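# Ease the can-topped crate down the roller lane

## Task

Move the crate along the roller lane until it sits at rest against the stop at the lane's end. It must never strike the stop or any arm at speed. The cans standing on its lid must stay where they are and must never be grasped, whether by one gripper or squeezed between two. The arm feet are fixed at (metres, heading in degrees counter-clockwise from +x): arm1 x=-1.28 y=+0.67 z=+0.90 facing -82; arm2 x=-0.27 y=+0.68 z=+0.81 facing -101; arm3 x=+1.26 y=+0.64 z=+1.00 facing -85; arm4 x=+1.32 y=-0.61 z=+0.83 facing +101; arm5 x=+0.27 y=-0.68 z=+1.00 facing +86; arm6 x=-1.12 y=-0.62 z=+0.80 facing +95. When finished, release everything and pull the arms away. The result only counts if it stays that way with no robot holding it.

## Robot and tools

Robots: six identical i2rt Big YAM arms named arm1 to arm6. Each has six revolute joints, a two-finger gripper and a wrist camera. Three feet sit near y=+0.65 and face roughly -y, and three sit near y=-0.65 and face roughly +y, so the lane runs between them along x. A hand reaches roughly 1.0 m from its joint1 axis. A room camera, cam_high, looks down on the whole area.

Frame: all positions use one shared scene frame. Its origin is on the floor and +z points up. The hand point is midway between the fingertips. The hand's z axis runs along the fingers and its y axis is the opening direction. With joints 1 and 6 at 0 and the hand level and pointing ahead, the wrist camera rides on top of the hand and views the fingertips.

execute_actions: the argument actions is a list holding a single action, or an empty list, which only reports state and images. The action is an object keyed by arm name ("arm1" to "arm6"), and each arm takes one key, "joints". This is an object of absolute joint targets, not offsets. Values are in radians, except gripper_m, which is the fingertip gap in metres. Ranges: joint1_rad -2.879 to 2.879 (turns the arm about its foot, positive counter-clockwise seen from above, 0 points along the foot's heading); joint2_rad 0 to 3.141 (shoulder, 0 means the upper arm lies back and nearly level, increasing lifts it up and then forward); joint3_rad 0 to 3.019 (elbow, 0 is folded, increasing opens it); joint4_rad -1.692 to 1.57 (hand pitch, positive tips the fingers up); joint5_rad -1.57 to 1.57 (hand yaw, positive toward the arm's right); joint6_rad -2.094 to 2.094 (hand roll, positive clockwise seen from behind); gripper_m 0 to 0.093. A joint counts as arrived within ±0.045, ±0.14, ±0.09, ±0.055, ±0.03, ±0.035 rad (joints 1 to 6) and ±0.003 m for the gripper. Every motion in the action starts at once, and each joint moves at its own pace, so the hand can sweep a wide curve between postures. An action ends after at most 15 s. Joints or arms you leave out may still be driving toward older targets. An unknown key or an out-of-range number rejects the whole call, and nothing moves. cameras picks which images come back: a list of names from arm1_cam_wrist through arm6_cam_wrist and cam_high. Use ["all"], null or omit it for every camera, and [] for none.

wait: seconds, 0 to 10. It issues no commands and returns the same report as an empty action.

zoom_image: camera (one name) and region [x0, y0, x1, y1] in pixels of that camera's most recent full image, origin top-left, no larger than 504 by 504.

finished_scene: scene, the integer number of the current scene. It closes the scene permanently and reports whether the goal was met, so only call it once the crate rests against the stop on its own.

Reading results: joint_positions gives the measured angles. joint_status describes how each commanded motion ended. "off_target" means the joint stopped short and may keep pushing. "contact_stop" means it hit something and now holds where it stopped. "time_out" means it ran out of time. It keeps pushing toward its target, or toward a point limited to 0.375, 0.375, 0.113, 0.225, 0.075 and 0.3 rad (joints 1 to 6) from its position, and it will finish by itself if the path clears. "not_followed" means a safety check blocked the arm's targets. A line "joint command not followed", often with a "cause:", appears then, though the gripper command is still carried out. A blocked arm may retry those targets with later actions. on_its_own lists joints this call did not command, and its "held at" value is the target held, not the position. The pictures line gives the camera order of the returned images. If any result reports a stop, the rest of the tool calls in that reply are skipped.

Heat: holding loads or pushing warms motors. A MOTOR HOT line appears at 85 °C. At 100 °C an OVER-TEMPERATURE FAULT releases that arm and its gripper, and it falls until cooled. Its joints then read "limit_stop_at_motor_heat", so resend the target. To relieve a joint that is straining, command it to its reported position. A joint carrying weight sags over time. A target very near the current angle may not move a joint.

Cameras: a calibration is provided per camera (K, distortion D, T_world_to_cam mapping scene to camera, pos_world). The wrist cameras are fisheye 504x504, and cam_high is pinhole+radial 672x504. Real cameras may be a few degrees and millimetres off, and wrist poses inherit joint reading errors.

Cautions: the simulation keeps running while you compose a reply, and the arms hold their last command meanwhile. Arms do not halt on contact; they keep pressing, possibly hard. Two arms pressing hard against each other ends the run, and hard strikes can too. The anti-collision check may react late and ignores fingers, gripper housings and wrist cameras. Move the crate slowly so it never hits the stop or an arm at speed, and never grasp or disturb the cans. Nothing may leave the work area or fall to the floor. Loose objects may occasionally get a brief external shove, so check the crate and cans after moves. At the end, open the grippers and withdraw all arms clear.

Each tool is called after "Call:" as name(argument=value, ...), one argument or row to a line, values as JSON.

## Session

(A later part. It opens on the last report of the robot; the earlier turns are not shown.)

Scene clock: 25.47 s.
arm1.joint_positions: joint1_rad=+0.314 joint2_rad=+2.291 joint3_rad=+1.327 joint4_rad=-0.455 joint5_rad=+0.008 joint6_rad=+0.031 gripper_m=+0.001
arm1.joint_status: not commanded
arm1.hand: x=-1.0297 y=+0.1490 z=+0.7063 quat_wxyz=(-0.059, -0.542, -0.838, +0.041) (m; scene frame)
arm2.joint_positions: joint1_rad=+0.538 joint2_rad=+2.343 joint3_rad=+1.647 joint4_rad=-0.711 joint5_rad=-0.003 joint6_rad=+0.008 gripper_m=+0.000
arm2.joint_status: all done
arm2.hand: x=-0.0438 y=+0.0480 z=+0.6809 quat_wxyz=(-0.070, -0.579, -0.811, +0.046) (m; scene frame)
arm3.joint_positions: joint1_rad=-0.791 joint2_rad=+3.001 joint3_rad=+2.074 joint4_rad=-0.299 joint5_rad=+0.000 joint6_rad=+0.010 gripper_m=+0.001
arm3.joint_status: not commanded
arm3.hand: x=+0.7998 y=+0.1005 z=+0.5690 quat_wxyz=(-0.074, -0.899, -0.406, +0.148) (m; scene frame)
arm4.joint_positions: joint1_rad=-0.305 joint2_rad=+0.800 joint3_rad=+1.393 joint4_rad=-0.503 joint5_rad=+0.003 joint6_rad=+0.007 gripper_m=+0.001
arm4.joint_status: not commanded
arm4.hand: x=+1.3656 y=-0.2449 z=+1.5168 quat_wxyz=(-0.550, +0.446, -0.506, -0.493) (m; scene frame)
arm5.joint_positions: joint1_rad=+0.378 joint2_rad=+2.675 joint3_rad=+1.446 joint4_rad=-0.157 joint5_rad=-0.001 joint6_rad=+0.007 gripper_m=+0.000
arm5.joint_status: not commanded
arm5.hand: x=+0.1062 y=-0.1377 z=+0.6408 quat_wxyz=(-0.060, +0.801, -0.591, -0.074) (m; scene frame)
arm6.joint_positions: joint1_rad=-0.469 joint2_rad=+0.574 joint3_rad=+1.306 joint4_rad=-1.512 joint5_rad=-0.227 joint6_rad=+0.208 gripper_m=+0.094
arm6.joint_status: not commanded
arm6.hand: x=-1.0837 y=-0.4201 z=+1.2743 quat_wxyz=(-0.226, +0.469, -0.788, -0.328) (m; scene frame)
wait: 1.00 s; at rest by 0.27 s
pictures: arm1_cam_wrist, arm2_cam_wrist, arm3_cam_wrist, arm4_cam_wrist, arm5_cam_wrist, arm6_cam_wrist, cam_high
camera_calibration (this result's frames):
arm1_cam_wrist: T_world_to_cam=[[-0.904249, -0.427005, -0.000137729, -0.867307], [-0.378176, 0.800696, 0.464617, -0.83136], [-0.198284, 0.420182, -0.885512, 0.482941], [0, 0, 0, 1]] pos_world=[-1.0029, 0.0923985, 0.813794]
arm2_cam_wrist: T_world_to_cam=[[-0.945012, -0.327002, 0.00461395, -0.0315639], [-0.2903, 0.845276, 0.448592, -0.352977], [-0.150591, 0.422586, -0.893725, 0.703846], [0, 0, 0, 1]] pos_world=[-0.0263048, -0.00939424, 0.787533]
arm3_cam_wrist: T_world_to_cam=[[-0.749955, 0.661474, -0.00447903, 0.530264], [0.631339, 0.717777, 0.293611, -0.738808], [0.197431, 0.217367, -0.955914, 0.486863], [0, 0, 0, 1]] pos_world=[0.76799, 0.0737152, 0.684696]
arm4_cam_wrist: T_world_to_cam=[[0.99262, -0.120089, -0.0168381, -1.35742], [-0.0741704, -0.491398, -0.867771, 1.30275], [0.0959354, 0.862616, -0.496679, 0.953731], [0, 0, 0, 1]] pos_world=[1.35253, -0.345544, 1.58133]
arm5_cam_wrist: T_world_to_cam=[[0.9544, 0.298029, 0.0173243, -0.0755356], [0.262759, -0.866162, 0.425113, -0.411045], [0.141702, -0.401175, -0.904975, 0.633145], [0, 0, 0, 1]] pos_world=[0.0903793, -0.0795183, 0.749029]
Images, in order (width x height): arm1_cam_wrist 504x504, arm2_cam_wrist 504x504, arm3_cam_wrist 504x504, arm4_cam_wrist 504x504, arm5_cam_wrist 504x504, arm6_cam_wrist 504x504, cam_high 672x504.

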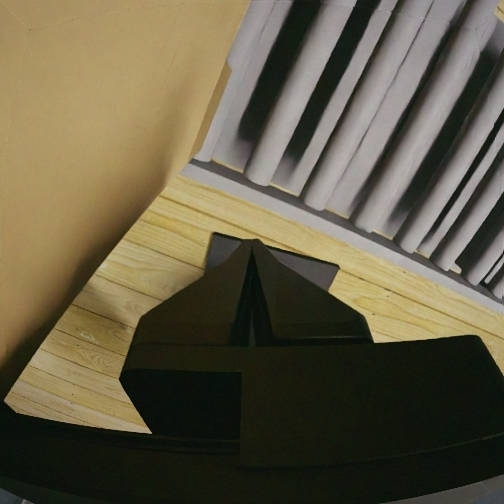

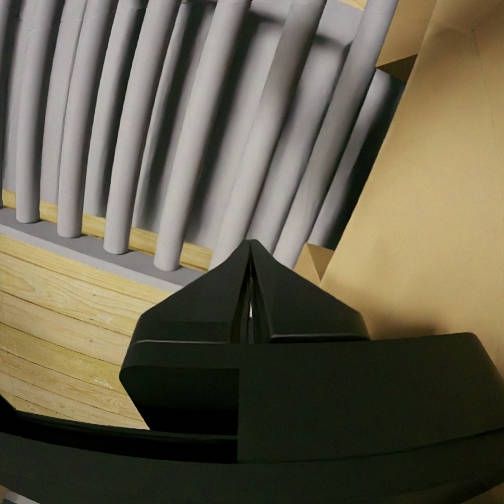

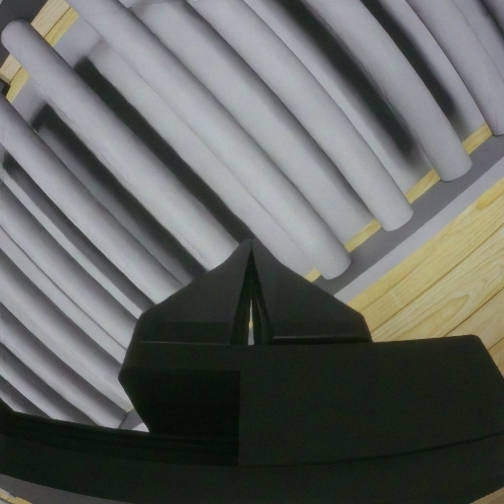

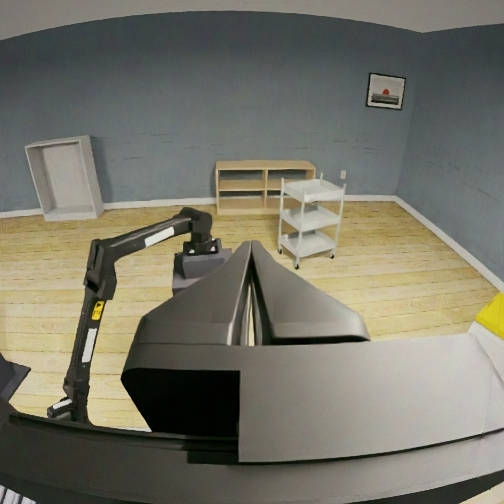

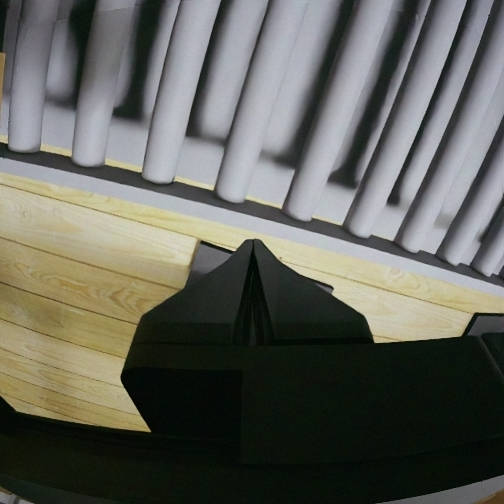

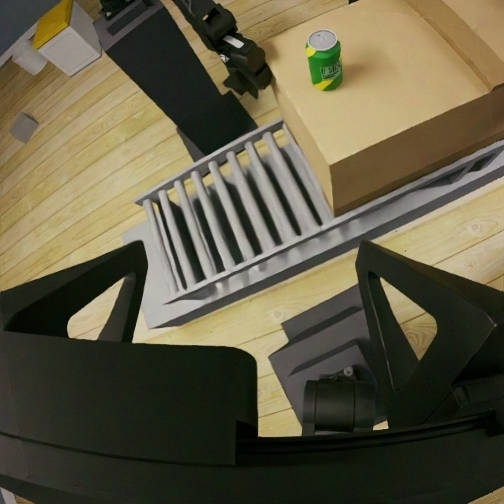

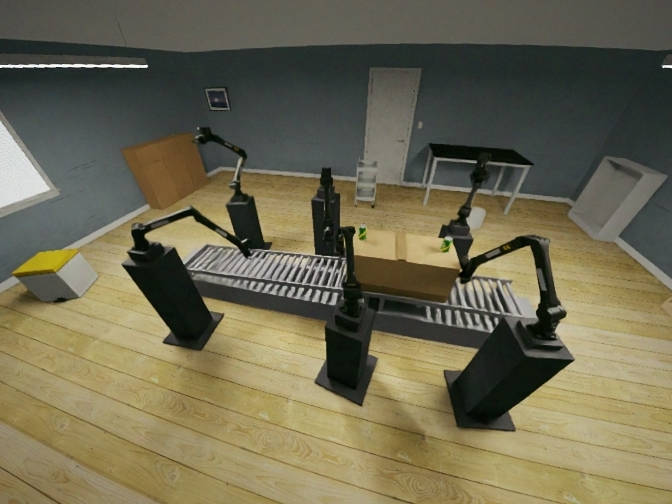

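Call:
execute_actions(
  actions=[
    {"arm1":{"joints":{"joint1_rad":-0.6,"joint2_rad":1.9}},"arm2":{"joints":{"joint2_rad":1.2}},"arm5":{"joints":{"joint1_rad":0.2,"joint2_rad":2.79,"joint3_rad":1.8,"joint4_rad":-0.4}},"arm6":{"joints":{"joint1_rad":-0.11,"joint2_rad":1.6,"joint3_rad":1.7,"joint4_rad":-0.72,"joint5_rad":0,"joint6_rad":0,"gripper_m":0}}},
  ],
  cameras=[],
)

Call:
execute_actions(
  actions=[
    {"arm1":{"joints":{"joint2_rad":0.8}},"arm5":{"joints":{"joint1_rad":0.5}},"arm6":{"joints":{"joint2_rad":2.37}}},
  ],
  cameras=["cam_high","arm5_cam_wrist"],
)

Scene clock: 27.87 s.
arm1.joint_positions: joint1_rad=-0.613 joint2_rad=+1.893 joint3_rad=+1.345 joint4_rad=-0.450 joint5_rad=+0.002 joint6_rad=+0.010 gripper_m=+0.001
arm1.joint_status: all done
arm1.hand: x=-1.5838 y=+0.0749 z=+0.9579 quat_wxyz=(-0.144, -0.821, -0.497, +0.241) (m; scene frame)
arm2.joint_positions: joint1_rad=+0.538 joint2_rad=+1.197 joint3_rad=+1.663 joint4_rad=-0.716 joint5_rad=-0.003 joint6_rad=+0.008 gripper_m=+0.000
arm2.joint_status: all done
arm2.hand: x=-0.0930 y=+0.1829 z=+1.4318 quat_wxyz=(-0.504, -0.458, -0.642, +0.351) (m; scene frame)
arm3.joint_positions: joint1_rad=-0.791 joint2_rad=+3.001 joint3_rad=+2.074 joint4_rad=-0.299 joint5_rad=+0.000 joint6_rad=+0.010 gripper_m=+0.001
arm3.joint_status: not commanded
arm3.hand: x=+0.7998 y=+0.1005 z=+0.5690 quat_wxyz=(-0.074, -0.899, -0.406, +0.148) (m; scene frame)
arm4.joint_positions: joint1_rad=-0.305 joint2_rad=+0.800 joint3_rad=+1.393 joint4_rad=-0.503 joint5_rad=+0.003 joint6_rad=+0.007 gripper_m=+0.001
arm4.joint_status: not commanded
arm4.hand: x=+1.3656 y=-0.2449 z=+1.5168 quat_wxyz=(-0.550, +0.446, -0.506, -0.493) (m; scene frame)
arm5.joint_positions: joint1_rad=+0.200 joint2_rad=+2.773 joint3_rad=+1.785 joint4_rad=-0.393 joint5_rad=+0.001 joint6_rad=+0.007 gripper_m=+0.000
arm5.joint_status: all done
arm5.hand: x=+0.1928 y=-0.0246 z=+0.6468 quat_wxyz=(-0.069, +0.745, -0.660, -0.071) (m; scene frame)
arm6.joint_positions: joint1_rad=-0.116 joint2_rad=+1.616 joint3_rad=+1.673 joint4_rad=-0.748 joint5_rad=-0.003 joint6_rad=+0.013 gripper_m=+0.000
arm6.joint_status: all done
arm6.hand: x=-1.1022 y=+0.0612 z=+1.1674 quat_wxyz=(-0.303, +0.626, -0.653, -0.301) (m; scene frame)
pictures: none
No camera images: the call's "cameras" was empty. Leave "cameras" out to get every camera's image.

Scene clock: 29.67 s.
arm1.joint_positions: joint1_rad=-0.613 joint2_rad=+0.801 joint3_rad=+1.336 joint4_rad=-0.450 joint5_rad=+0.002 joint6_rad=+0.010 gripper_m=+0.001
arm1.joint_status: all done
arm1.hand: x=-1.4504 y=+0.3242 z=+1.5620 quat_wxyz=(-0.384, -0.578, -0.353, +0.627) (m; scene frame)
arm2.joint_positions: joint1_rad=+0.538 joint2_rad=+1.197 joint3_rad=+1.663 joint4_rad=-0.716 joint5_rad=-0.003 joint6_rad=+0.008 gripper_m=+0.000
arm2.joint_status: not commanded
arm2.hand: x=-0.0930 y=+0.1829 z=+1.4318 quat_wxyz=(-0.504, -0.458, -0.642, +0.351) (m; scene frame)
arm3.joint_positions: joint1_rad=-0.791 joint2_rad=+3.001 joint3_rad=+2.074 joint4_rad=-0.299 joint5_rad=+0.000 joint6_rad=+0.010 gripper_m=+0.001
arm3.joint_status: not commanded
arm3.hand: x=+0.7998 y=+0.1005 z=+0.5690 quat_wxyz=(-0.074, -0.899, -0.406, +0.148) (m; scene frame)
arm4.joint_positions: joint1_rad=-0.305 joint2_rad=+0.800 joint3_rad=+1.393 joint4_rad=-0.503 joint5_rad=+0.003 joint6_rad=+0.007 gripper_m=+0.001
arm4.joint_status: not commanded
arm4.hand: x=+1.3656 y=-0.2449 z=+1.5168 quat_wxyz=(-0.550, +0.446, -0.506, -0.493) (m; scene frame)
arm5.joint_positions: joint1_rad=+0.491 joint2_rad=+2.773 joint3_rad=+1.785 joint4_rad=-0.393 joint5_rad=-0.001 joint6_rad=+0.007 gripper_m=+0.000
arm5.joint_status: all done
arm5.hand: x=+0.0089 y=-0.0757 z=+0.6448 quat_wxyz=(-0.057, +0.833, -0.545, -0.079) (m; scene frame)
arm6.joint_positions: joint1_rad=-0.116 joint2_rad=+2.396 joint3_rad=+1.672 joint4_rad=-0.732 joint5_rad=-0.003 joint6_rad=+0.013 gripper_m=+0.000
arm6.joint_status: all done
arm6.hand: x=-1.1038 y=+0.0451 z=+0.6370 quat_wxyz=(-0.040, +0.691, -0.721, -0.043) (m; scene frame)
pictures: arm5_cam_wrist, cam_high
camera_calibration (this result's frames):
arm5_cam_wrist: T_world_to_cam=[[0.914561, 0.404067, 0.0175316, 0.00703521], [0.359655, -0.832338, 0.421737, -0.329626], [0.185002, -0.379399, -0.906549, 0.677706], [0, 0, 0, 1]] pos_world=[-0.0132594, -0.0200823, 0.753265]
Images, in order (width x height): arm5_cam_wrist 504x504, cam_high 672x504.

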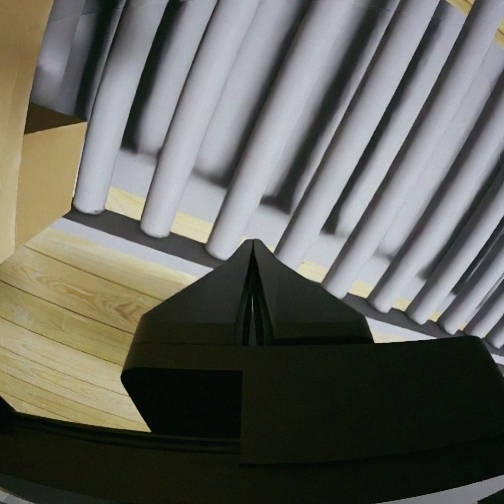

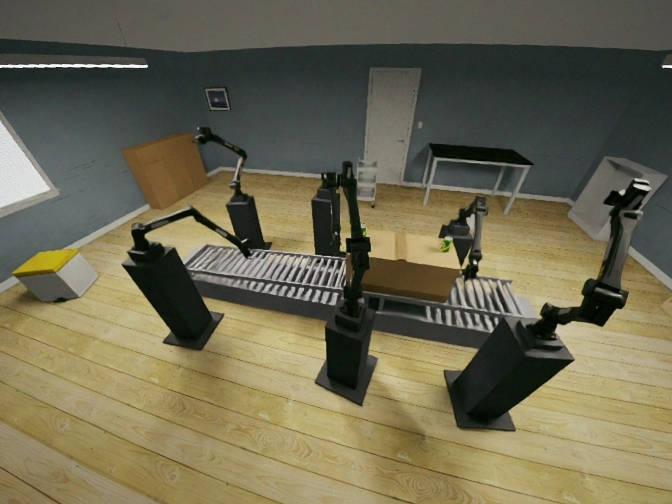

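Call:
execute_actions(
  actions=[
    {"arm5":{"joints":{"joint1_rad":0.62}},"arm6":{"joints":{"joint1_rad":-0.23}},"arm2":{"joints":{"joint1_rad":-0.75}}},
  ],
  cameras=[],
)

Call:
execute_actions(
  actions=[
    {"arm5":{"joints":{"joint1_rad":0.58}},"arm6":{"joints":{"joint1_rad":-0.39}}},
  ],
  cameras=[],
)

Call:
execute_actions(
  actions=[
    {"arm5":{"joints":{"joint1_rad":0.42}},"arm6":{"joints":{"joint1_rad":-0.54}}},
  ],
  cameras=[],
)

Call:
execute_actions(
  actions=[
    {"arm5":{"joints":{"joint1_rad":0.27}},"arm6":{"joints":{"joint1_rad":-0.70}}},
  ],
  cameras=["cam_high"],
)

Scene clock: 32.13 s.
arm1.joint_positions: joint1_rad=-0.613 joint2_rad=+0.801 joint3_rad=+1.336 joint4_rad=-0.450 joint5_rad=+0.002 joint6_rad=+0.010 gripper_m=+0.001
arm1.joint_status: not commanded
arm1.hand: x=-1.4504 y=+0.3242 z=+1.5620 quat_wxyz=(-0.384, -0.578, -0.353, +0.627) (m; scene frame)
arm2.joint_positions: joint1_rad=-0.746 joint2_rad=+1.201 joint3_rad=+1.663 joint4_rad=-0.716 joint5_rad=+0.000 joint6_rad=+0.007 gripper_m=+0.000
arm2.joint_status: all done
arm2.hand: x=-0.6962 y=+0.3709 z=+1.4278 quat_wxyz=(-0.191, -0.754, -0.240, +0.581) (m; scene frame)
arm3.joint_positions: joint1_rad=-0.791 joint2_rad=+3.001 joint3_rad=+2.074 joint4_rad=-0.299 joint5_rad=+0.000 joint6_rad=+0.010 gripper_m=+0.001
arm3.joint_status: not commanded
arm3.hand: x=+0.7998 y=+0.1005 z=+0.5690 quat_wxyz=(-0.074, -0.899, -0.406, +0.148) (m; scene frame)
arm4.joint_positions: joint1_rad=-0.305 joint2_rad=+0.800 joint3_rad=+1.393 joint4_rad=-0.503 joint5_rad=+0.003 joint6_rad=+0.007 gripper_m=+0.001
arm4.joint_status: not commanded
arm4.hand: x=+1.3656 y=-0.2449 z=+1.5168 quat_wxyz=(-0.550, +0.446, -0.506, -0.493) (m; scene frame)
arm5.joint_positions: joint1_rad=+0.625 joint2_rad=+2.773 joint3_rad=+1.785 joint4_rad=-0.395 joint5_rad=+0.003 joint6_rad=+0.010 gripper_m=+0.000
arm5.joint_status: all done
arm5.hand: x=-0.0679 y=-0.1167 z=+0.6437 quat_wxyz=(-0.052, +0.867, -0.490, -0.080) (m; scene frame)
arm6.joint_positions: joint1_rad=-0.224 joint2_rad=+2.394 joint3_rad=+1.672 joint4_rad=-0.732 joint5_rad=-0.007 joint6_rad=+0.005 gripper_m=+0.000
arm6.joint_status: all done
arm6.hand: x=-1.0328 y=+0.0399 z=+0.6383 quat_wxyz=(-0.042, +0.654, -0.754, -0.043) (m; scene frame)
pictures: none
No camera images: the call's "cameras" was empty. Leave "cameras" out to get every camera's image.

Scene clock: 33.97 s.
arm1.joint_positions: joint1_rad=-0.613 joint2_rad=+0.801 joint3_rad=+1.336 joint4_rad=-0.450 joint5_rad=+0.002 joint6_rad=+0.010 gripper_m=+0.001
arm1.joint_status: not commanded
arm1.hand: x=-1.4504 y=+0.3242 z=+1.5620 quat_wxyz=(-0.384, -0.578, -0.353, +0.627) (m; scene frame)
arm2.joint_positions: joint1_rad=-0.746 joint2_rad=+1.201 joint3_rad=+1.663 joint4_rad=-0.716 joint5_rad=+0.000 joint6_rad=+0.007 gripper_m=+0.000
arm2.joint_status: not commanded
arm2.hand: x=-0.6962 y=+0.3709 z=+1.4278 quat_wxyz=(-0.191, -0.754, -0.240, +0.581) (m; scene frame)
arm3.joint_positions: joint1_rad=-0.791 joint2_rad=+3.001 joint3_rad=+2.074 joint4_rad=-0.299 joint5_rad=+0.000 joint6_rad=+0.010 gripper_m=+0.001
arm3.joint_status: not commanded
arm3.hand: x=+0.7998 y=+0.1005 z=+0.5690 quat_wxyz=(-0.074, -0.899, -0.406, +0.148) (m; scene frame)
arm4.joint_positions: joint1_rad=-0.305 joint2_rad=+0.800 joint3_rad=+1.393 joint4_rad=-0.503 joint5_rad=+0.003 joint6_rad=+0.007 gripper_m=+0.001
arm4.joint_status: not commanded
arm4.hand: x=+1.3656 y=-0.2449 z=+1.5168 quat_wxyz=(-0.550, +0.446, -0.506, -0.493) (m; scene frame)
arm5.joint_positions: joint1_rad=+0.510 joint2_rad=+2.775 joint3_rad=+1.781 joint4_rad=-0.401 joint5_rad=+0.002 joint6_rad=+0.010 gripper_m=+0.000
arm5.joint_status: joint1_rad off_target (ended at +0.510, target +0.580)
arm5.hand: x=+0.0005 y=-0.0853 z=+0.6420 quat_wxyz=(-0.054, +0.837, -0.539, -0.072) (m; scene frame)
arm6.joint_positions: joint1_rad=-0.354 joint2_rad=+2.393 joint3_rad=+1.672 joint4_rad=-0.732 joint5_rad=-0.010 joint6_rad=-0.018 gripper_m=+0.000
arm6.joint_status: all done
arm6.hand: x=-0.9497 y=+0.0232 z=+0.6383 quat_wxyz=(-0.044, +0.613, -0.788, -0.041) (m; scene frame)
pictures: none
No camera images: the call's "cameras" was empty. Leave "cameras" out to get every camera's image.

Scene clock: 36.13 s.
arm1.joint_positions: joint1_rad=-0.613 joint2_rad=+0.801 joint3_rad=+1.336 joint4_rad=-0.450 joint5_rad=+0.002 joint6_rad=+0.010 gripper_m=+0.001
arm1.joint_status: not commanded
arm1.hand: x=-1.4504 y=+0.3242 z=+1.5620 quat_wxyz=(-0.384, -0.578, -0.353, +0.627) (m; scene frame)
arm2.joint_positions: joint1_rad=-0.746 joint2_rad=+1.201 joint3_rad=+1.663 joint4_rad=-0.716 joint5_rad=+0.000 joint6_rad=+0.007 gripper_m=+0.000
arm2.joint_status: not commanded
arm2.hand: x=-0.6962 y=+0.3709 z=+1.4278 quat_wxyz=(-0.191, -0.754, -0.240, +0.581) (m; scene frame)
arm3.joint_positions: joint1_rad=-0.791 joint2_rad=+3.001 joint3_rad=+2.074 joint4_rad=-0.299 joint5_rad=+0.000 joint6_rad=+0.010 gripper_m=+0.001
arm3.joint_status: not commanded
arm3.hand: x=+0.7998 y=+0.1005 z=+0.5690 quat_wxyz=(-0.074, -0.899, -0.406, +0.148) (m; scene frame)
arm4.joint_positions: joint1_rad=-0.305 joint2_rad=+0.800 joint3_rad=+1.393 joint4_rad=-0.503 joint5_rad=+0.003 joint6_rad=+0.007 gripper_m=+0.001
arm4.joint_status: not commanded
arm4.hand: x=+1.3656 y=-0.2449 z=+1.5168 quat_wxyz=(-0.550, +0.446, -0.506, -0.493) (m; scene frame)
arm5.joint_positions: joint1_rad=+0.347 joint2_rad=+2.779 joint3_rad=+1.776 joint4_rad=-0.411 joint5_rad=+0.020 joint6_rad=+0.010 gripper_m=+0.000
arm5.joint_status: joint1_rad off_target (ended at +0.347, target +0.420)
arm5.hand: x=+0.1044 y=-0.0545 z=+0.6394 quat_wxyz=(-0.061, +0.791, -0.607, -0.056) (m; scene frame)
arm6.joint_positions: joint1_rad=-0.513 joint2_rad=+2.393 joint3_rad=+1.672 joint4_rad=-0.732 joint5_rad=-0.002 joint6_rad=-0.013 gripper_m=+0.000
arm6.joint_status: all done
arm6.hand: x=-0.8492 y=-0.0128 z=+0.6385 quat_wxyz=(-0.049, +0.546, -0.836, -0.034) (m; scene frame)
pictures: none
No camera images: the call's "cameras" was empty. Leave "cameras" out to get every camera's image.

Scene clock: 39.13 s.
arm1.joint_positions: joint1_rad=-0.613 joint2_rad=+0.801 joint3_rad=+1.336 joint4_rad=-0.450 joint5_rad=+0.002 joint6_rad=+0.010 gripper_m=+0.001
arm1.joint_status: not commanded
arm1.hand: x=-1.4504 y=+0.3242 z=+1.5620 quat_wxyz=(-0.384, -0.578, -0.353, +0.627) (m; scene frame)
arm2.joint_positions: joint1_rad=-0.746 joint2_rad=+1.201 joint3_rad=+1.663 joint4_rad=-0.716 joint5_rad=+0.000 joint6_rad=+0.007 gripper_m=+0.000
arm2.joint_status: not commanded
arm2.hand: x=-0.6962 y=+0.3709 z=+1.4278 quat_wxyz=(-0.191, -0.754, -0.240, +0.581) (m; scene frame)
arm3.joint_positions: joint1_rad=-0.791 joint2_rad=+3.001 joint3_rad=+2.074 joint4_rad=-0.299 joint5_rad=+0.000 joint6_rad=+0.010 gripper_m=+0.001
arm3.joint_status: not commanded
arm3.hand: x=+0.7998 y=+0.1005 z=+0.5690 quat_wxyz=(-0.074, -0.899, -0.406, +0.148) (m; scene frame)
arm4.joint_positions: joint1_rad=-0.305 joint2_rad=+0.800 joint3_rad=+1.393 joint4_rad=-0.503 joint5_rad=+0.003 joint6_rad=+0.007 gripper_m=+0.001
arm4.joint_status: not commanded
arm4.hand: x=+1.3656 y=-0.2449 z=+1.5168 quat_wxyz=(-0.550, +0.446, -0.506, -0.493) (m; scene frame)
arm5.joint_positions: joint1_rad=+0.130 joint2_rad=+2.789 joint3_rad=+1.774 joint4_rad=-0.414 joint5_rad=+0.034 joint6_rad=+0.021 gripper_m=+0.000
arm5.joint_status: joint1_rad off_target (ended at +0.130, target +0.270)
arm5.hand: x=+0.2455 y=-0.0399 z=+0.6334 quat_wxyz=(-0.066, +0.716, -0.693, -0.040) (m; scene frame)
arm6.joint_positions: joint1_rad=-0.709 joint2_rad=+2.391 joint3_rad=+1.672 joint4_rad=-0.732 joint5_rad=-0.001 joint6_rad=-0.013 gripper_m=+0.000
arm6.joint_status: all done
arm6.hand: x=-0.7369 y=-0.0773 z=+0.6391 quat_wxyz=(-0.053, +0.462, -0.885, -0.029) (m; scene frame)
pictures: cam_high
Images, in order (width x height): cam_high 672x504.

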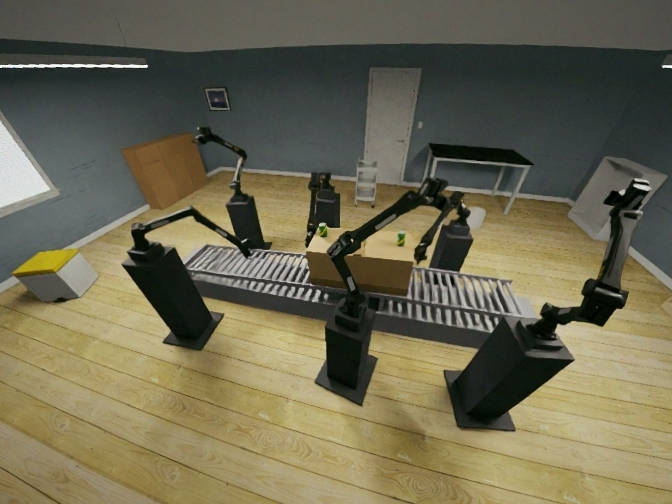

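Call:
execute_actions(
  actions=[
    {"arm5":{"joints":{"joint1_rad":0.14}},"arm6":{"joints":{"joint1_rad":0}},"arm3":{"joints":{"joint1_rad":-0.93,"joint2_rad":3.1,"joint3_rad":2.37,"joint4_rad":-0.25}}},
  ],
  cameras=[],
)

Call:
execute_actions(
  actions=[
    {"arm5":{"joints":{"joint1_rad":0.0}},"arm6":{"joints":{"joint2_rad":0.9}}},
  ],
  cameras=["cam_high"],
)

Call:
zoom_image(
  camera="cam_high",
  region=[220, 160, 400, 300],
)

Scene clock: 41.60 s.
arm1.joint_positions: joint1_rad=-0.613 joint2_rad=+0.801 joint3_rad=+1.336 joint4_rad=-0.450 joint5_rad=+0.002 joint6_rad=+0.010 gripper_m=+0.001
arm1.joint_status: not commanded
arm1.hand: x=-1.4504 y=+0.3242 z=+1.5620 quat_wxyz=(-0.384, -0.578, -0.353, +0.627) (m; scene frame)
arm2.joint_positions: joint1_rad=-0.746 joint2_rad=+1.201 joint3_rad=+1.663 joint4_rad=-0.716 joint5_rad=+0.000 joint6_rad=+0.007 gripper_m=+0.000
arm2.joint_status: not commanded
arm2.hand: x=-0.6962 y=+0.3709 z=+1.4278 quat_wxyz=(-0.191, -0.754, -0.240, +0.581) (m; scene frame)
arm3.joint_positions: joint1_rad=-0.932 joint2_rad=+3.112 joint3_rad=+2.328 joint4_rad=-0.262 joint5_rad=+0.001 joint6_rad=+0.010 gripper_m=+0.001
arm3.joint_status: all done
arm3.hand: x=+0.6688 y=+0.1207 z=+0.5795 quat_wxyz=(-0.094, -0.908, -0.335, +0.236) (m; scene frame)
arm4.joint_positions: joint1_rad=-0.305 joint2_rad=+0.800 joint3_rad=+1.393 joint4_rad=-0.503 joint5_rad=+0.003 joint6_rad=+0.007 gripper_m=+0.001
arm4.joint_status: not commanded
arm4.hand: x=+1.3656 y=-0.2449 z=+1.5168 quat_wxyz=(-0.550, +0.446, -0.506, -0.493) (m; scene frame)
arm5.joint_positions: joint1_rad=+0.006 joint2_rad=+2.791 joint3_rad=+1.774 joint4_rad=-0.402 joint5_rad=+0.050 joint6_rad=-0.036 gripper_m=+0.000
arm5.joint_status: joint1_rad off_target (ended at +0.006, target +0.140)
arm5.hand: x=+0.3273 y=-0.0391 z=+0.6337 quat_wxyz=(-0.079, +0.692, -0.717, -0.033) (m; scene frame)
arm6.joint_positions: joint1_rad=-0.009 joint2_rad=+2.391 joint3_rad=+1.672 joint4_rad=-0.732 joint5_rad=-0.002 joint6_rad=-0.011 gripper_m=+0.000
arm6.joint_status: all done
arm6.hand: x=-1.1741 y=+0.0450 z=+0.6403 quat_wxyz=(-0.041, +0.736, -0.674, -0.046) (m; scene frame)
pictures: none
No camera images: the call's "cameras" was empty. Leave "cameras" out to get every camera's image.

Scene clock: 43.60 s.
arm1.joint_positions: joint1_rad=-0.613 joint2_rad=+0.801 joint3_rad=+1.336 joint4_rad=-0.450 joint5_rad=+0.002 joint6_rad=+0.010 gripper_m=+0.001
arm1.joint_status: not commanded
arm1.hand: x=-1.4504 y=+0.3242 z=+1.5620 quat_wxyz=(-0.384, -0.578, -0.353, +0.627) (m; scene frame)
arm2.joint_positions: joint1_rad=-0.746 joint2_rad=+1.201 joint3_rad=+1.663 joint4_rad=-0.716 joint5_rad=+0.000 joint6_rad=+0.007 gripper_m=+0.000
arm2.joint_status: not commanded
arm2.hand: x=-0.6962 y=+0.3709 z=+1.4278 quat_wxyz=(-0.191, -0.754, -0.240, +0.581) (m; scene frame)
arm3.joint_positions: joint1_rad=-0.932 joint2_rad=+3.112 joint3_rad=+2.328 joint4_rad=-0.262 joint5_rad=+0.001 joint6_rad=+0.010 gripper_m=+0.001
arm3.joint_status: not commanded
arm3.hand: x=+0.6688 y=+0.1207 z=+0.5795 quat_wxyz=(-0.094, -0.908, -0.335, +0.236) (m; scene frame)
arm4.joint_positions: joint1_rad=-0.305 joint2_rad=+0.800 joint3_rad=+1.393 joint4_rad=-0.503 joint5_rad=+0.003 joint6_rad=+0.007 gripper_m=+0.001
arm4.joint_status: not commanded
arm4.hand: x=+1.3656 y=-0.2449 z=+1.5168 quat_wxyz=(-0.550, +0.446, -0.506, -0.493) (m; scene frame)
arm5.joint_positions: joint1_rad=-0.133 joint2_rad=+2.791 joint3_rad=+1.783 joint4_rad=-0.389 joint5_rad=+0.050 joint6_rad=-0.026 gripper_m=+0.000
arm5.joint_status: joint1_rad off_target (ended at -0.133, target +0.000)
arm5.hand: x=+0.4166 y=-0.0443 z=+0.6371 quat_wxyz=(-0.089, +0.636, -0.766, -0.035) (m; scene frame)
arm6.joint_positions: joint1_rad=-0.009 joint2_rad=+0.899 joint3_rad=+1.700 joint4_rad=-0.732 joint5_rad=-0.002 joint6_rad=-0.011 gripper_m=+0.000
arm6.joint_status: all done
arm6.hand: x=-1.1480 y=-0.2675 z=+1.5564 quat_wxyz=(-0.499, +0.502, -0.460, -0.535) (m; scene frame)
pictures: cam_high
Images, in order (width x height): cam_high 672x504.

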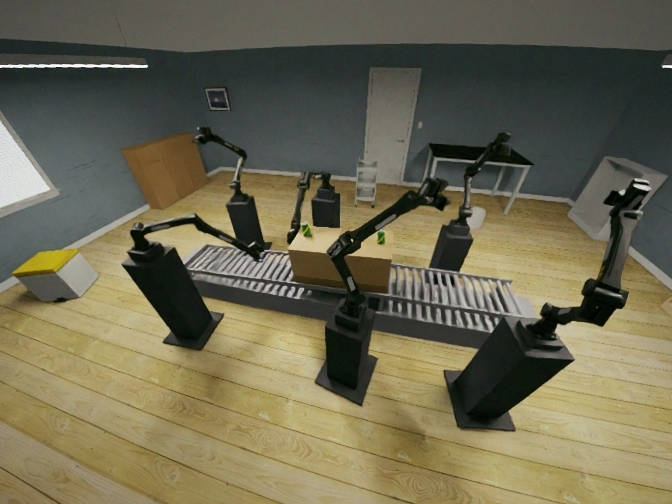

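Region (220, 160, 400, 300) of cam_high's 672x504 image, scaled by 2.800, with more detail than that image has.

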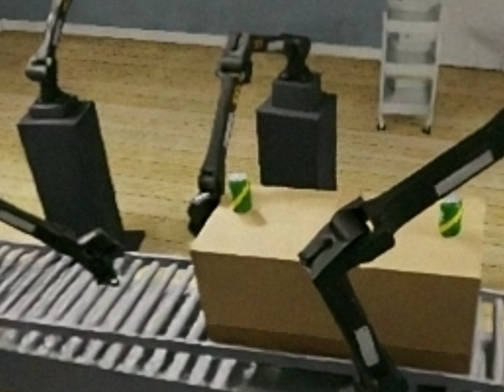

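Call:
execute_actions(
  actions=[
    {"arm5":{"joints":{"joint1_rad":-0.15}}},
  ],
  cameras=[],
)

Call:
execute_actions(
  actions=[
    {"arm5":{"joints":{"joint1_rad":-0.3}}},
  ],
  cameras=["cam_high","arm4_cam_wrist"],
)

Call:
zoom_image(
  camera="cam_high",
  region=[220, 160, 400, 300],
)

Scene clock: 45.77 s.
arm1.joint_positions: joint1_rad=-0.613 joint2_rad=+0.801 joint3_rad=+1.336 joint4_rad=-0.450 joint5_rad=+0.002 joint6_rad=+0.010 gripper_m=+0.001
arm1.joint_status: not commanded
arm1.hand: x=-1.4504 y=+0.3242 z=+1.5620 quat_wxyz=(-0.384, -0.578, -0.353, +0.627) (m; scene frame)
arm2.joint_positions: joint1_rad=-0.746 joint2_rad=+1.201 joint3_rad=+1.663 joint4_rad=-0.716 joint5_rad=+0.000 joint6_rad=+0.007 gripper_m=+0.000
arm2.joint_status: not commanded
arm2.hand: x=-0.6962 y=+0.3709 z=+1.4278 quat_wxyz=(-0.191, -0.754, -0.240, +0.581) (m; scene frame)
arm3.joint_positions: joint1_rad=-0.932 joint2_rad=+3.112 joint3_rad=+2.328 joint4_rad=-0.262 joint5_rad=+0.001 joint6_rad=+0.010 gripper_m=+0.001
arm3.joint_status: not commanded
arm3.hand: x=+0.6688 y=+0.1207 z=+0.5795 quat_wxyz=(-0.094, -0.908, -0.335, +0.236) (m; scene frame)
arm4.joint_positions: joint1_rad=-0.305 joint2_rad=+0.800 joint3_rad=+1.393 joint4_rad=-0.503 joint5_rad=+0.003 joint6_rad=+0.007 gripper_m=+0.001
arm4.joint_status: not commanded
arm4.hand: x=+1.3656 y=-0.2449 z=+1.5168 quat_wxyz=(-0.550, +0.446, -0.506, -0.493) (m; scene frame)
arm5.joint_positions: joint1_rad=-0.283 joint2_rad=+2.791 joint3_rad=+1.810 joint4_rad=-0.373 joint5_rad=+0.048 joint6_rad=-0.014 gripper_m=+0.000
arm5.joint_status: joint1_rad off_target (ended at -0.283, target -0.150)
arm5.hand: x=+0.5156 y=-0.0549 z=+0.6455 quat_wxyz=(-0.109, +0.570, -0.813, -0.042) (m; scene frame)
arm6.joint_positions: joint1_rad=-0.009 joint2_rad=+0.899 joint3_rad=+1.700 joint4_rad=-0.732 joint5_rad=-0.002 joint6_rad=-0.011 gripper_m=+0.000
arm6.joint_status: not commanded
arm6.hand: x=-1.1480 y=-0.2675 z=+1.5564 quat_wxyz=(-0.499, +0.502, -0.460, -0.535) (m; scene frame)
pictures: none
No camera images: the call's "cameras" was empty. Leave "cameras" out to get every camera's image.

Scene clock: 47.50 s.
arm1.joint_positions: joint1_rad=-0.613 joint2_rad=+0.801 joint3_rad=+1.336 joint4_rad=-0.450 joint5_rad=+0.002 joint6_rad=+0.010 gripper_m=+0.001
arm1.joint_status: not commanded
arm1.hand: x=-1.4504 y=+0.3242 z=+1.5620 quat_wxyz=(-0.384, -0.578, -0.353, +0.627) (m; scene frame)
arm2.joint_positions: joint1_rad=-0.746 joint2_rad=+1.201 joint3_rad=+1.663 joint4_rad=-0.716 joint5_rad=+0.000 joint6_rad=+0.007 gripper_m=+0.000
arm2.joint_status: not commanded
arm2.hand: x=-0.6962 y=+0.3709 z=+1.4278 quat_wxyz=(-0.191, -0.754, -0.240, +0.581) (m; scene frame)
arm3.joint_positions: joint1_rad=-0.932 joint2_rad=+3.112 joint3_rad=+2.328 joint4_rad=-0.262 joint5_rad=+0.001 joint6_rad=+0.010 gripper_m=+0.001
arm3.joint_status: not commanded
arm3.hand: x=+0.6688 y=+0.1207 z=+0.5795 quat_wxyz=(-0.094, -0.908, -0.335, +0.236) (m; scene frame)
arm4.joint_positions: joint1_rad=-0.305 joint2_rad=+0.800 joint3_rad=+1.393 joint4_rad=-0.503 joint5_rad=+0.003 joint6_rad=+0.007 gripper_m=+0.001
arm4.joint_status: not commanded
arm4.hand: x=+1.3656 y=-0.2449 z=+1.5168 quat_wxyz=(-0.550, +0.446, -0.506, -0.493) (m; scene frame)
arm5.joint_positions: joint1_rad=-0.419 joint2_rad=+2.791 joint3_rad=+1.835 joint4_rad=-0.361 joint5_rad=+0.044 joint6_rad=-0.002 gripper_m=+0.000
arm5.joint_status: joint1_rad off_target (ended at -0.419, target -0.300)
arm5.hand: x=+0.6045 y=-0.0783 z=+0.6535 quat_wxyz=(-0.125, +0.507, -0.851, -0.048) (m; scene frame)
arm6.joint_positions: joint1_rad=-0.009 joint2_rad=+0.899 joint3_rad=+1.700 joint4_rad=-0.732 joint5_rad=-0.002 joint6_rad=-0.011 gripper_m=+0.000
arm6.joint_status: not commanded
arm6.hand: x=-1.1480 y=-0.2675 z=+1.5564 quat_wxyz=(-0.499, +0.502, -0.460, -0.535) (m; scene frame)
pictures: arm4_cam_wrist, cam_high
camera_calibration (this result's frames):
arm4_cam_wrist: T_world_to_cam=[[0.99262, -0.120089, -0.0168381, -1.35742], [-0.0741704, -0.491398, -0.867771, 1.30275], [0.0959354, 0.862616, -0.496679, 0.953731], [0, 0, 0, 1]] pos_world=[1.35253, -0.345544, 1.58133]
Images, in order (width x height): arm4_cam_wrist 504x504, cam_high 672x504.

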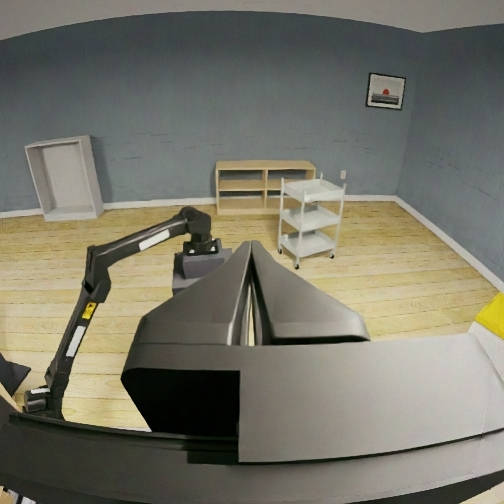

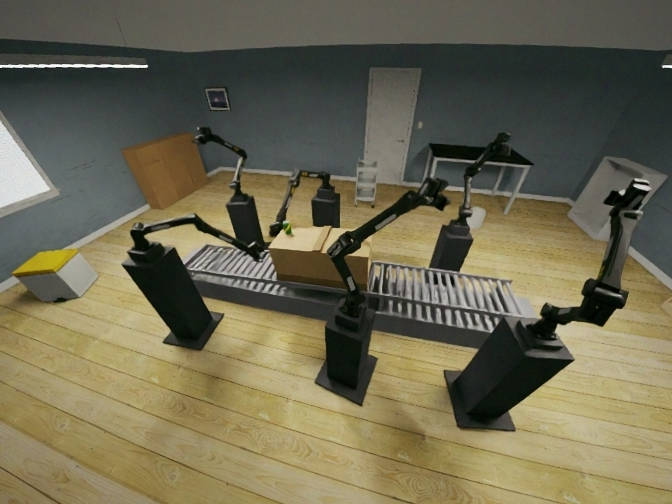

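Region (220, 160, 400, 300) of cam_high's 672x504 image, scaled by 2.800, with more detail than that image has.

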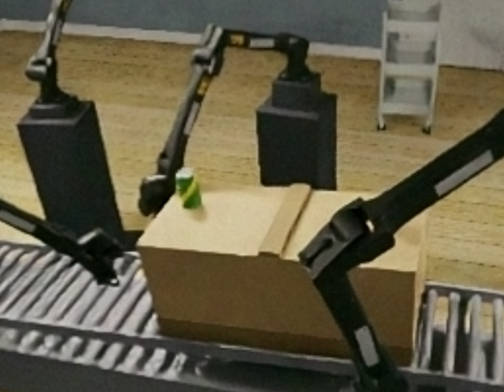

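Call:
execute_actions(
  actions=[
    {"arm5":{"joints":{"joint1_rad":-0.44}}},
  ],
  cameras=[],
)

Call:
execute_actions(
  actions=[
    {"arm5":{"joints":{"joint1_rad":-0.56}}},
  ],
  cameras=["cam_high"],
)

Call:
zoom_image(
  camera="cam_high",
  region=[220, 160, 400, 300],
)

Scene clock: 49.53 s.
arm1.joint_positions: joint1_rad=-0.613 joint2_rad=+0.801 joint3_rad=+1.336 joint4_rad=-0.450 joint5_rad=+0.002 joint6_rad=+0.010 gripper_m=+0.001
arm1.joint_status: not commanded
arm1.hand: x=-1.4504 y=+0.3242 z=+1.5620 quat_wxyz=(-0.384, -0.578, -0.353, +0.627) (m; scene frame)
arm2.joint_positions: joint1_rad=-0.746 joint2_rad=+1.201 joint3_rad=+1.663 joint4_rad=-0.716 joint5_rad=+0.000 joint6_rad=+0.007 gripper_m=+0.000
arm2.joint_status: not commanded
arm2.hand: x=-0.6962 y=+0.3709 z=+1.4278 quat_wxyz=(-0.191, -0.754, -0.240, +0.581) (m; scene frame)
arm3.joint_positions: joint1_rad=-0.932 joint2_rad=+3.112 joint3_rad=+2.328 joint4_rad=-0.262 joint5_rad=+0.001 joint6_rad=+0.010 gripper_m=+0.001
arm3.joint_status: not commanded
arm3.hand: x=+0.6688 y=+0.1207 z=+0.5795 quat_wxyz=(-0.094, -0.908, -0.335, +0.236) (m; scene frame)
arm4.joint_positions: joint1_rad=-0.305 joint2_rad=+0.800 joint3_rad=+1.393 joint4_rad=-0.503 joint5_rad=+0.003 joint6_rad=+0.007 gripper_m=+0.001
arm4.joint_status: not commanded
arm4.hand: x=+1.3656 y=-0.2449 z=+1.5168 quat_wxyz=(-0.550, +0.446, -0.506, -0.493) (m; scene frame)
arm5.joint_positions: joint1_rad=-0.543 joint2_rad=+2.788 joint3_rad=+1.845 joint4_rad=-0.356 joint5_rad=+0.039 joint6_rad=+0.010 gripper_m=+0.000
arm5.joint_status: joint1_rad off_target (ended at -0.543, target -0.440)
arm5.hand: x=+0.6801 y=-0.1166 z=+0.6592 quat_wxyz=(-0.134, +0.447, -0.883, -0.048) (m; scene frame)
arm6.joint_positions: joint1_rad=-0.009 joint2_rad=+0.899 joint3_rad=+1.700 joint4_rad=-0.732 joint5_rad=-0.002 joint6_rad=-0.011 gripper_m=+0.000
arm6.joint_status: not commanded
arm6.hand: x=-1.1480 y=-0.2675 z=+1.5564 quat_wxyz=(-0.499, +0.502, -0.460, -0.535) (m; scene frame)
pictures: none
No camera images: the call's "cameras" was empty. Leave "cameras" out to get every camera's image.

Scene clock: 50.97 s.
arm1.joint_positions: joint1_rad=-0.613 joint2_rad=+0.801 joint3_rad=+1.336 joint4_rad=-0.450 joint5_rad=+0.002 joint6_rad=+0.010 gripper_m=+0.001
arm1.joint_status: not commanded
arm1.hand: x=-1.4504 y=+0.3242 z=+1.5620 quat_wxyz=(-0.384, -0.578, -0.353, +0.627) (m; scene frame)
arm2.joint_positions: joint1_rad=-0.746 joint2_rad=+1.201 joint3_rad=+1.663 joint4_rad=-0.716 joint5_rad=+0.000 joint6_rad=+0.007 gripper_m=+0.000
arm2.joint_status: not commanded
arm2.hand: x=-0.6962 y=+0.3709 z=+1.4278 quat_wxyz=(-0.191, -0.754, -0.240, +0.581) (m; scene frame)
arm3.joint_positions: joint1_rad=-0.919 joint2_rad=+3.116 joint3_rad=+2.328 joint4_rad=-0.262 joint5_rad=+0.000 joint6_rad=-0.003 gripper_m=+0.001
arm3.joint_status: not commanded
arm3.hand: x=+0.6776 y=+0.1145 z=+0.5761 quat_wxyz=(-0.093, -0.904, -0.346, +0.233) (m; scene frame)
arm4.joint_positions: joint1_rad=-0.305 joint2_rad=+0.800 joint3_rad=+1.393 joint4_rad=-0.503 joint5_rad=+0.003 joint6_rad=+0.007 gripper_m=+0.001
arm4.joint_status: not commanded
arm4.hand: x=+1.3656 y=-0.2449 z=+1.5168 quat_wxyz=(-0.550, +0.446, -0.506, -0.493) (m; scene frame)
arm5.joint_positions: joint1_rad=-0.633 joint2_rad=+2.782 joint3_rad=+1.842 joint4_rad=-0.360 joint5_rad=+0.028 joint6_rad=+0.018 gripper_m=+0.000
arm5.joint_status: joint1_rad off_target (ended at -0.634, target -0.560)
arm5.hand: x=+0.7274 y=-0.1541 z=+0.6619 quat_wxyz=(-0.133, +0.405, -0.904, -0.047) (m; scene frame)
arm6.joint_positions: joint1_rad=-0.009 joint2_rad=+0.899 joint3_rad=+1.700 joint4_rad=-0.732 joint5_rad=-0.002 joint6_rad=-0.011 gripper_m=+0.000
arm6.joint_status: not commanded
arm6.hand: x=-1.1480 y=-0.2675 z=+1.5564 quat_wxyz=(-0.499, +0.502, -0.460, -0.535) (m; scene frame)
pictures: cam_high
Images, in order (width x height): cam_high 672x504.

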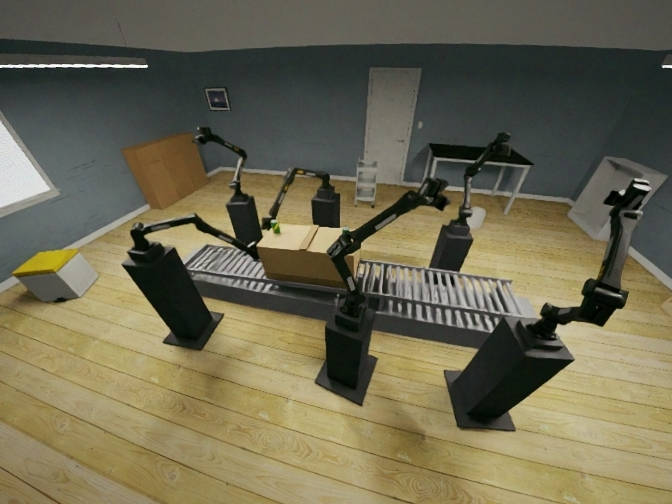

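Region (220, 160, 400, 300) of cam_high's 672x504 image, scaled by 2.800, with more detail than that image has.

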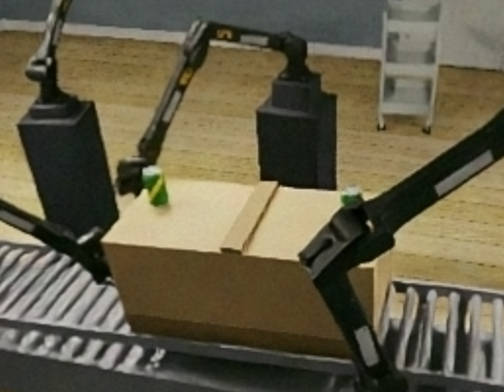

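Handed over. Continue with arm3, gradually shortening its radius.

Call:
execute_actions(
  actions=[
    {"arm5":{"joints":{"joint1_rad":-1.2}}},
  ],
  cameras=[],
)

Call:
execute_actions(
  actions=[
    {"arm3":{"joints":{"joint1_rad":-0.85,"joint2_rad":3.03,"joint3_rad":2.24}}},
  ],
  cameras=[],
)

Call:
execute_actions(
  actions=[
    {"arm3":{"joints":{"joint1_rad":-0.75,"joint2_rad":2.98,"joint3_rad":2.12}}},
  ],
  cameras=["cam_high"],
)

Scene clock: 53.27 s.
arm1.joint_positions: joint1_rad=-0.613 joint2_rad=+0.801 joint3_rad=+1.336 joint4_rad=-0.450 joint5_rad=+0.002 joint6_rad=+0.010 gripper_m=+0.001
arm1.joint_status: not commanded
arm1.hand: x=-1.4504 y=+0.3242 z=+1.5620 quat_wxyz=(-0.384, -0.578, -0.353, +0.627) (m; scene frame)
arm2.joint_positions: joint1_rad=-0.746 joint2_rad=+1.201 joint3_rad=+1.663 joint4_rad=-0.716 joint5_rad=+0.000 joint6_rad=+0.007 gripper_m=+0.000
arm2.joint_status: not commanded
arm2.hand: x=-0.6962 y=+0.3709 z=+1.4278 quat_wxyz=(-0.191, -0.754, -0.240, +0.581) (m; scene frame)
arm3.joint_positions: joint1_rad=-0.855 joint2_rad=+3.124 joint3_rad=+2.317 joint4_rad=-0.270 joint5_rad=-0.009 joint6_rad=-0.064 gripper_m=+0.001
arm3.joint_status: not commanded
arm3.hand: x=+0.7221 y=+0.0854 z=+0.5652 quat_wxyz=(-0.093, -0.883, -0.405, +0.219) (m; scene frame)
arm4.joint_positions: joint1_rad=-0.305 joint2_rad=+0.800 joint3_rad=+1.393 joint4_rad=-0.503 joint5_rad=+0.003 joint6_rad=+0.007 gripper_m=+0.001
arm4.joint_status: not commanded
arm4.hand: x=+1.3656 y=-0.2449 z=+1.5168 quat_wxyz=(-0.550, +0.446, -0.506, -0.493) (m; scene frame)
arm5.joint_positions: joint1_rad=-1.194 joint2_rad=+2.781 joint3_rad=+1.799 joint4_rad=-0.395 joint5_rad=+0.000 joint6_rad=+0.008 gripper_m=+0.000
arm5.joint_status: all done
arm5.hand: x=+0.9044 y=-0.4796 z=+0.6475 quat_wxyz=(-0.101, +0.146, -0.984, -0.018) (m; scene frame)
arm6.joint_positions: joint1_rad=-0.009 joint2_rad=+0.899 joint3_rad=+1.700 joint4_rad=-0.732 joint5_rad=-0.002 joint6_rad=-0.011 gripper_m=+0.000
arm6.joint_status: not commanded
arm6.hand: x=-1.1480 y=-0.2675 z=+1.5564 quat_wxyz=(-0.499, +0.502, -0.460, -0.535) (m; scene frame)
pictures: none
No camera images: the call's "cameras" was empty. Leave "cameras" out to get every camera's image.

Scene clock: 55.00 s.
arm1.joint_positions: joint1_rad=-0.613 joint2_rad=+0.801 joint3_rad=+1.336 joint4_rad=-0.450 joint5_rad=+0.002 joint6_rad=+0.010 gripper_m=+0.001
arm1.joint_status: not commanded
arm1.hand: x=-1.4504 y=+0.3242 z=+1.5620 quat_wxyz=(-0.384, -0.578, -0.353, +0.627) (m; scene frame)
arm2.joint_positions: joint1_rad=-0.746 joint2_rad=+1.201 joint3_rad=+1.663 joint4_rad=-0.716 joint5_rad=+0.000 joint6_rad=+0.007 gripper_m=+0.000
arm2.joint_status: not commanded
arm2.hand: x=-0.6962 y=+0.3709 z=+1.4278 quat_wxyz=(-0.191, -0.754, -0.240, +0.581) (m; scene frame)
arm3.joint_positions: joint1_rad=-0.741 joint2_rad=+3.091 joint3_rad=+2.190 joint4_rad=-0.270 joint5_rad=-0.013 joint6_rad=-0.090 gripper_m=+0.001
arm3.joint_status: joint1_rad off_target (ended at -0.741, target -0.850); the others done
arm3.hand: x=+0.8187 y=+0.0628 z=+0.5456 quat_wxyz=(-0.087, -0.861, -0.471, +0.172) (m; scene frame)
arm4.joint_positions: joint1_rad=-0.305 joint2_rad=+0.800 joint3_rad=+1.393 joint4_rad=-0.503 joint5_rad=+0.003 joint6_rad=+0.007 gripper_m=+0.001
arm4.joint_status: not commanded
arm4.hand: x=+1.3656 y=-0.2449 z=+1.5168 quat_wxyz=(-0.550, +0.446, -0.506, -0.493) (m; scene frame)
arm5.joint_positions: joint1_rad=-1.194 joint2_rad=+2.781 joint3_rad=+1.799 joint4_rad=-0.395 joint5_rad=+0.000 joint6_rad=+0.008 gripper_m=+0.000
arm5.joint_status: not commanded
arm5.hand: x=+0.9044 y=-0.4796 z=+0.6475 quat_wxyz=(-0.101, +0.146, -0.984, -0.018) (m; scene frame)
arm6.joint_positions: joint1_rad=-0.009 joint2_rad=+0.899 joint3_rad=+1.700 joint4_rad=-0.732 joint5_rad=-0.002 joint6_rad=-0.011 gripper_m=+0.000
arm6.joint_status: not commanded
arm6.hand: x=-1.1480 y=-0.2675 z=+1.5564 quat_wxyz=(-0.499, +0.502, -0.460, -0.535) (m; scene frame)
pictures: none
No camera images: the call's "cameras" was empty. Leave "cameras" out to get every camera's image.

Scene clock: 56.63 s.
arm1.joint_positions: joint1_rad=-0.613 joint2_rad=+0.801 joint3_rad=+1.336 joint4_rad=-0.450 joint5_rad=+0.002 joint6_rad=+0.010 gripper_m=+0.001
arm1.joint_status: not commanded
arm1.hand: x=-1.4504 y=+0.3242 z=+1.5620 quat_wxyz=(-0.384, -0.578, -0.353, +0.627) (m; scene frame)
arm2.joint_positions: joint1_rad=-0.746 joint2_rad=+1.201 joint3_rad=+1.663 joint4_rad=-0.716 joint5_rad=+0.000 joint6_rad=+0.007 gripper_m=+0.000
arm2.joint_status: not commanded
arm2.hand: x=-0.6962 y=+0.3709 z=+1.4278 quat_wxyz=(-0.191, -0.754, -0.240, +0.581) (m; scene frame)
arm3.joint_positions: joint1_rad=-0.644 joint2_rad=+3.040 joint3_rad=+2.071 joint4_rad=-0.270 joint5_rad=-0.006 joint6_rad=-0.040 gripper_m=+0.001
arm3.joint_status: joint1_rad off_target (ended at -0.644, target -0.750); the others done
arm3.hand: x=+0.8945 y=+0.0515 z=+0.5451 quat_wxyz=(-0.082, -0.855, -0.493, +0.137) (m; scene frame)
arm4.joint_positions: joint1_rad=-0.305 joint2_rad=+0.800 joint3_rad=+1.393 joint4_rad=-0.503 joint5_rad=+0.003 joint6_rad=+0.007 gripper_m=+0.001
arm4.joint_status: not commanded
arm4.hand: x=+1.3656 y=-0.2449 z=+1.5168 quat_wxyz=(-0.550, +0.446, -0.506, -0.493) (m; scene frame)
arm5.joint_positions: joint1_rad=-1.194 joint2_rad=+2.781 joint3_rad=+1.799 joint4_rad=-0.395 joint5_rad=+0.000 joint6_rad=+0.008 gripper_m=+0.000
arm5.joint_status: not commanded
arm5.hand: x=+0.9044 y=-0.4796 z=+0.6475 quat_wxyz=(-0.101, +0.146, -0.984, -0.018) (m; scene frame)
arm6.joint_positions: joint1_rad=-0.009 joint2_rad=+0.899 joint3_rad=+1.700 joint4_rad=-0.732 joint5_rad=-0.002 joint6_rad=-0.011 gripper_m=+0.000
arm6.joint_status: not commanded
arm6.hand: x=-1.1480 y=-0.2675 z=+1.5564 quat_wxyz=(-0.499, +0.502, -0.460, -0.535) (m; scene frame)
pictures: cam_high
Images, in order (width x height): cam_high 672x504.

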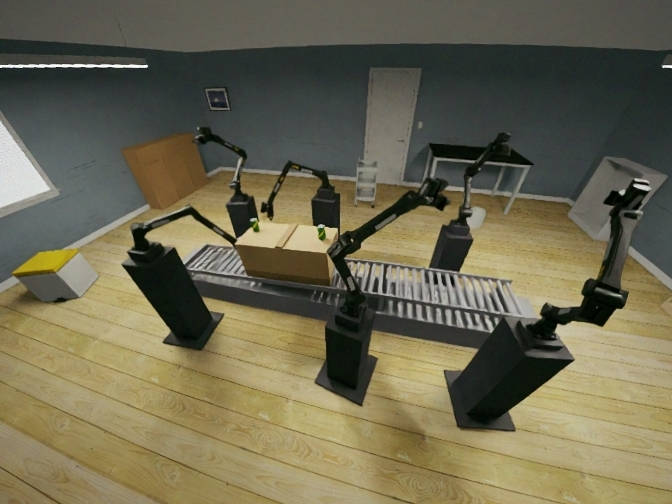

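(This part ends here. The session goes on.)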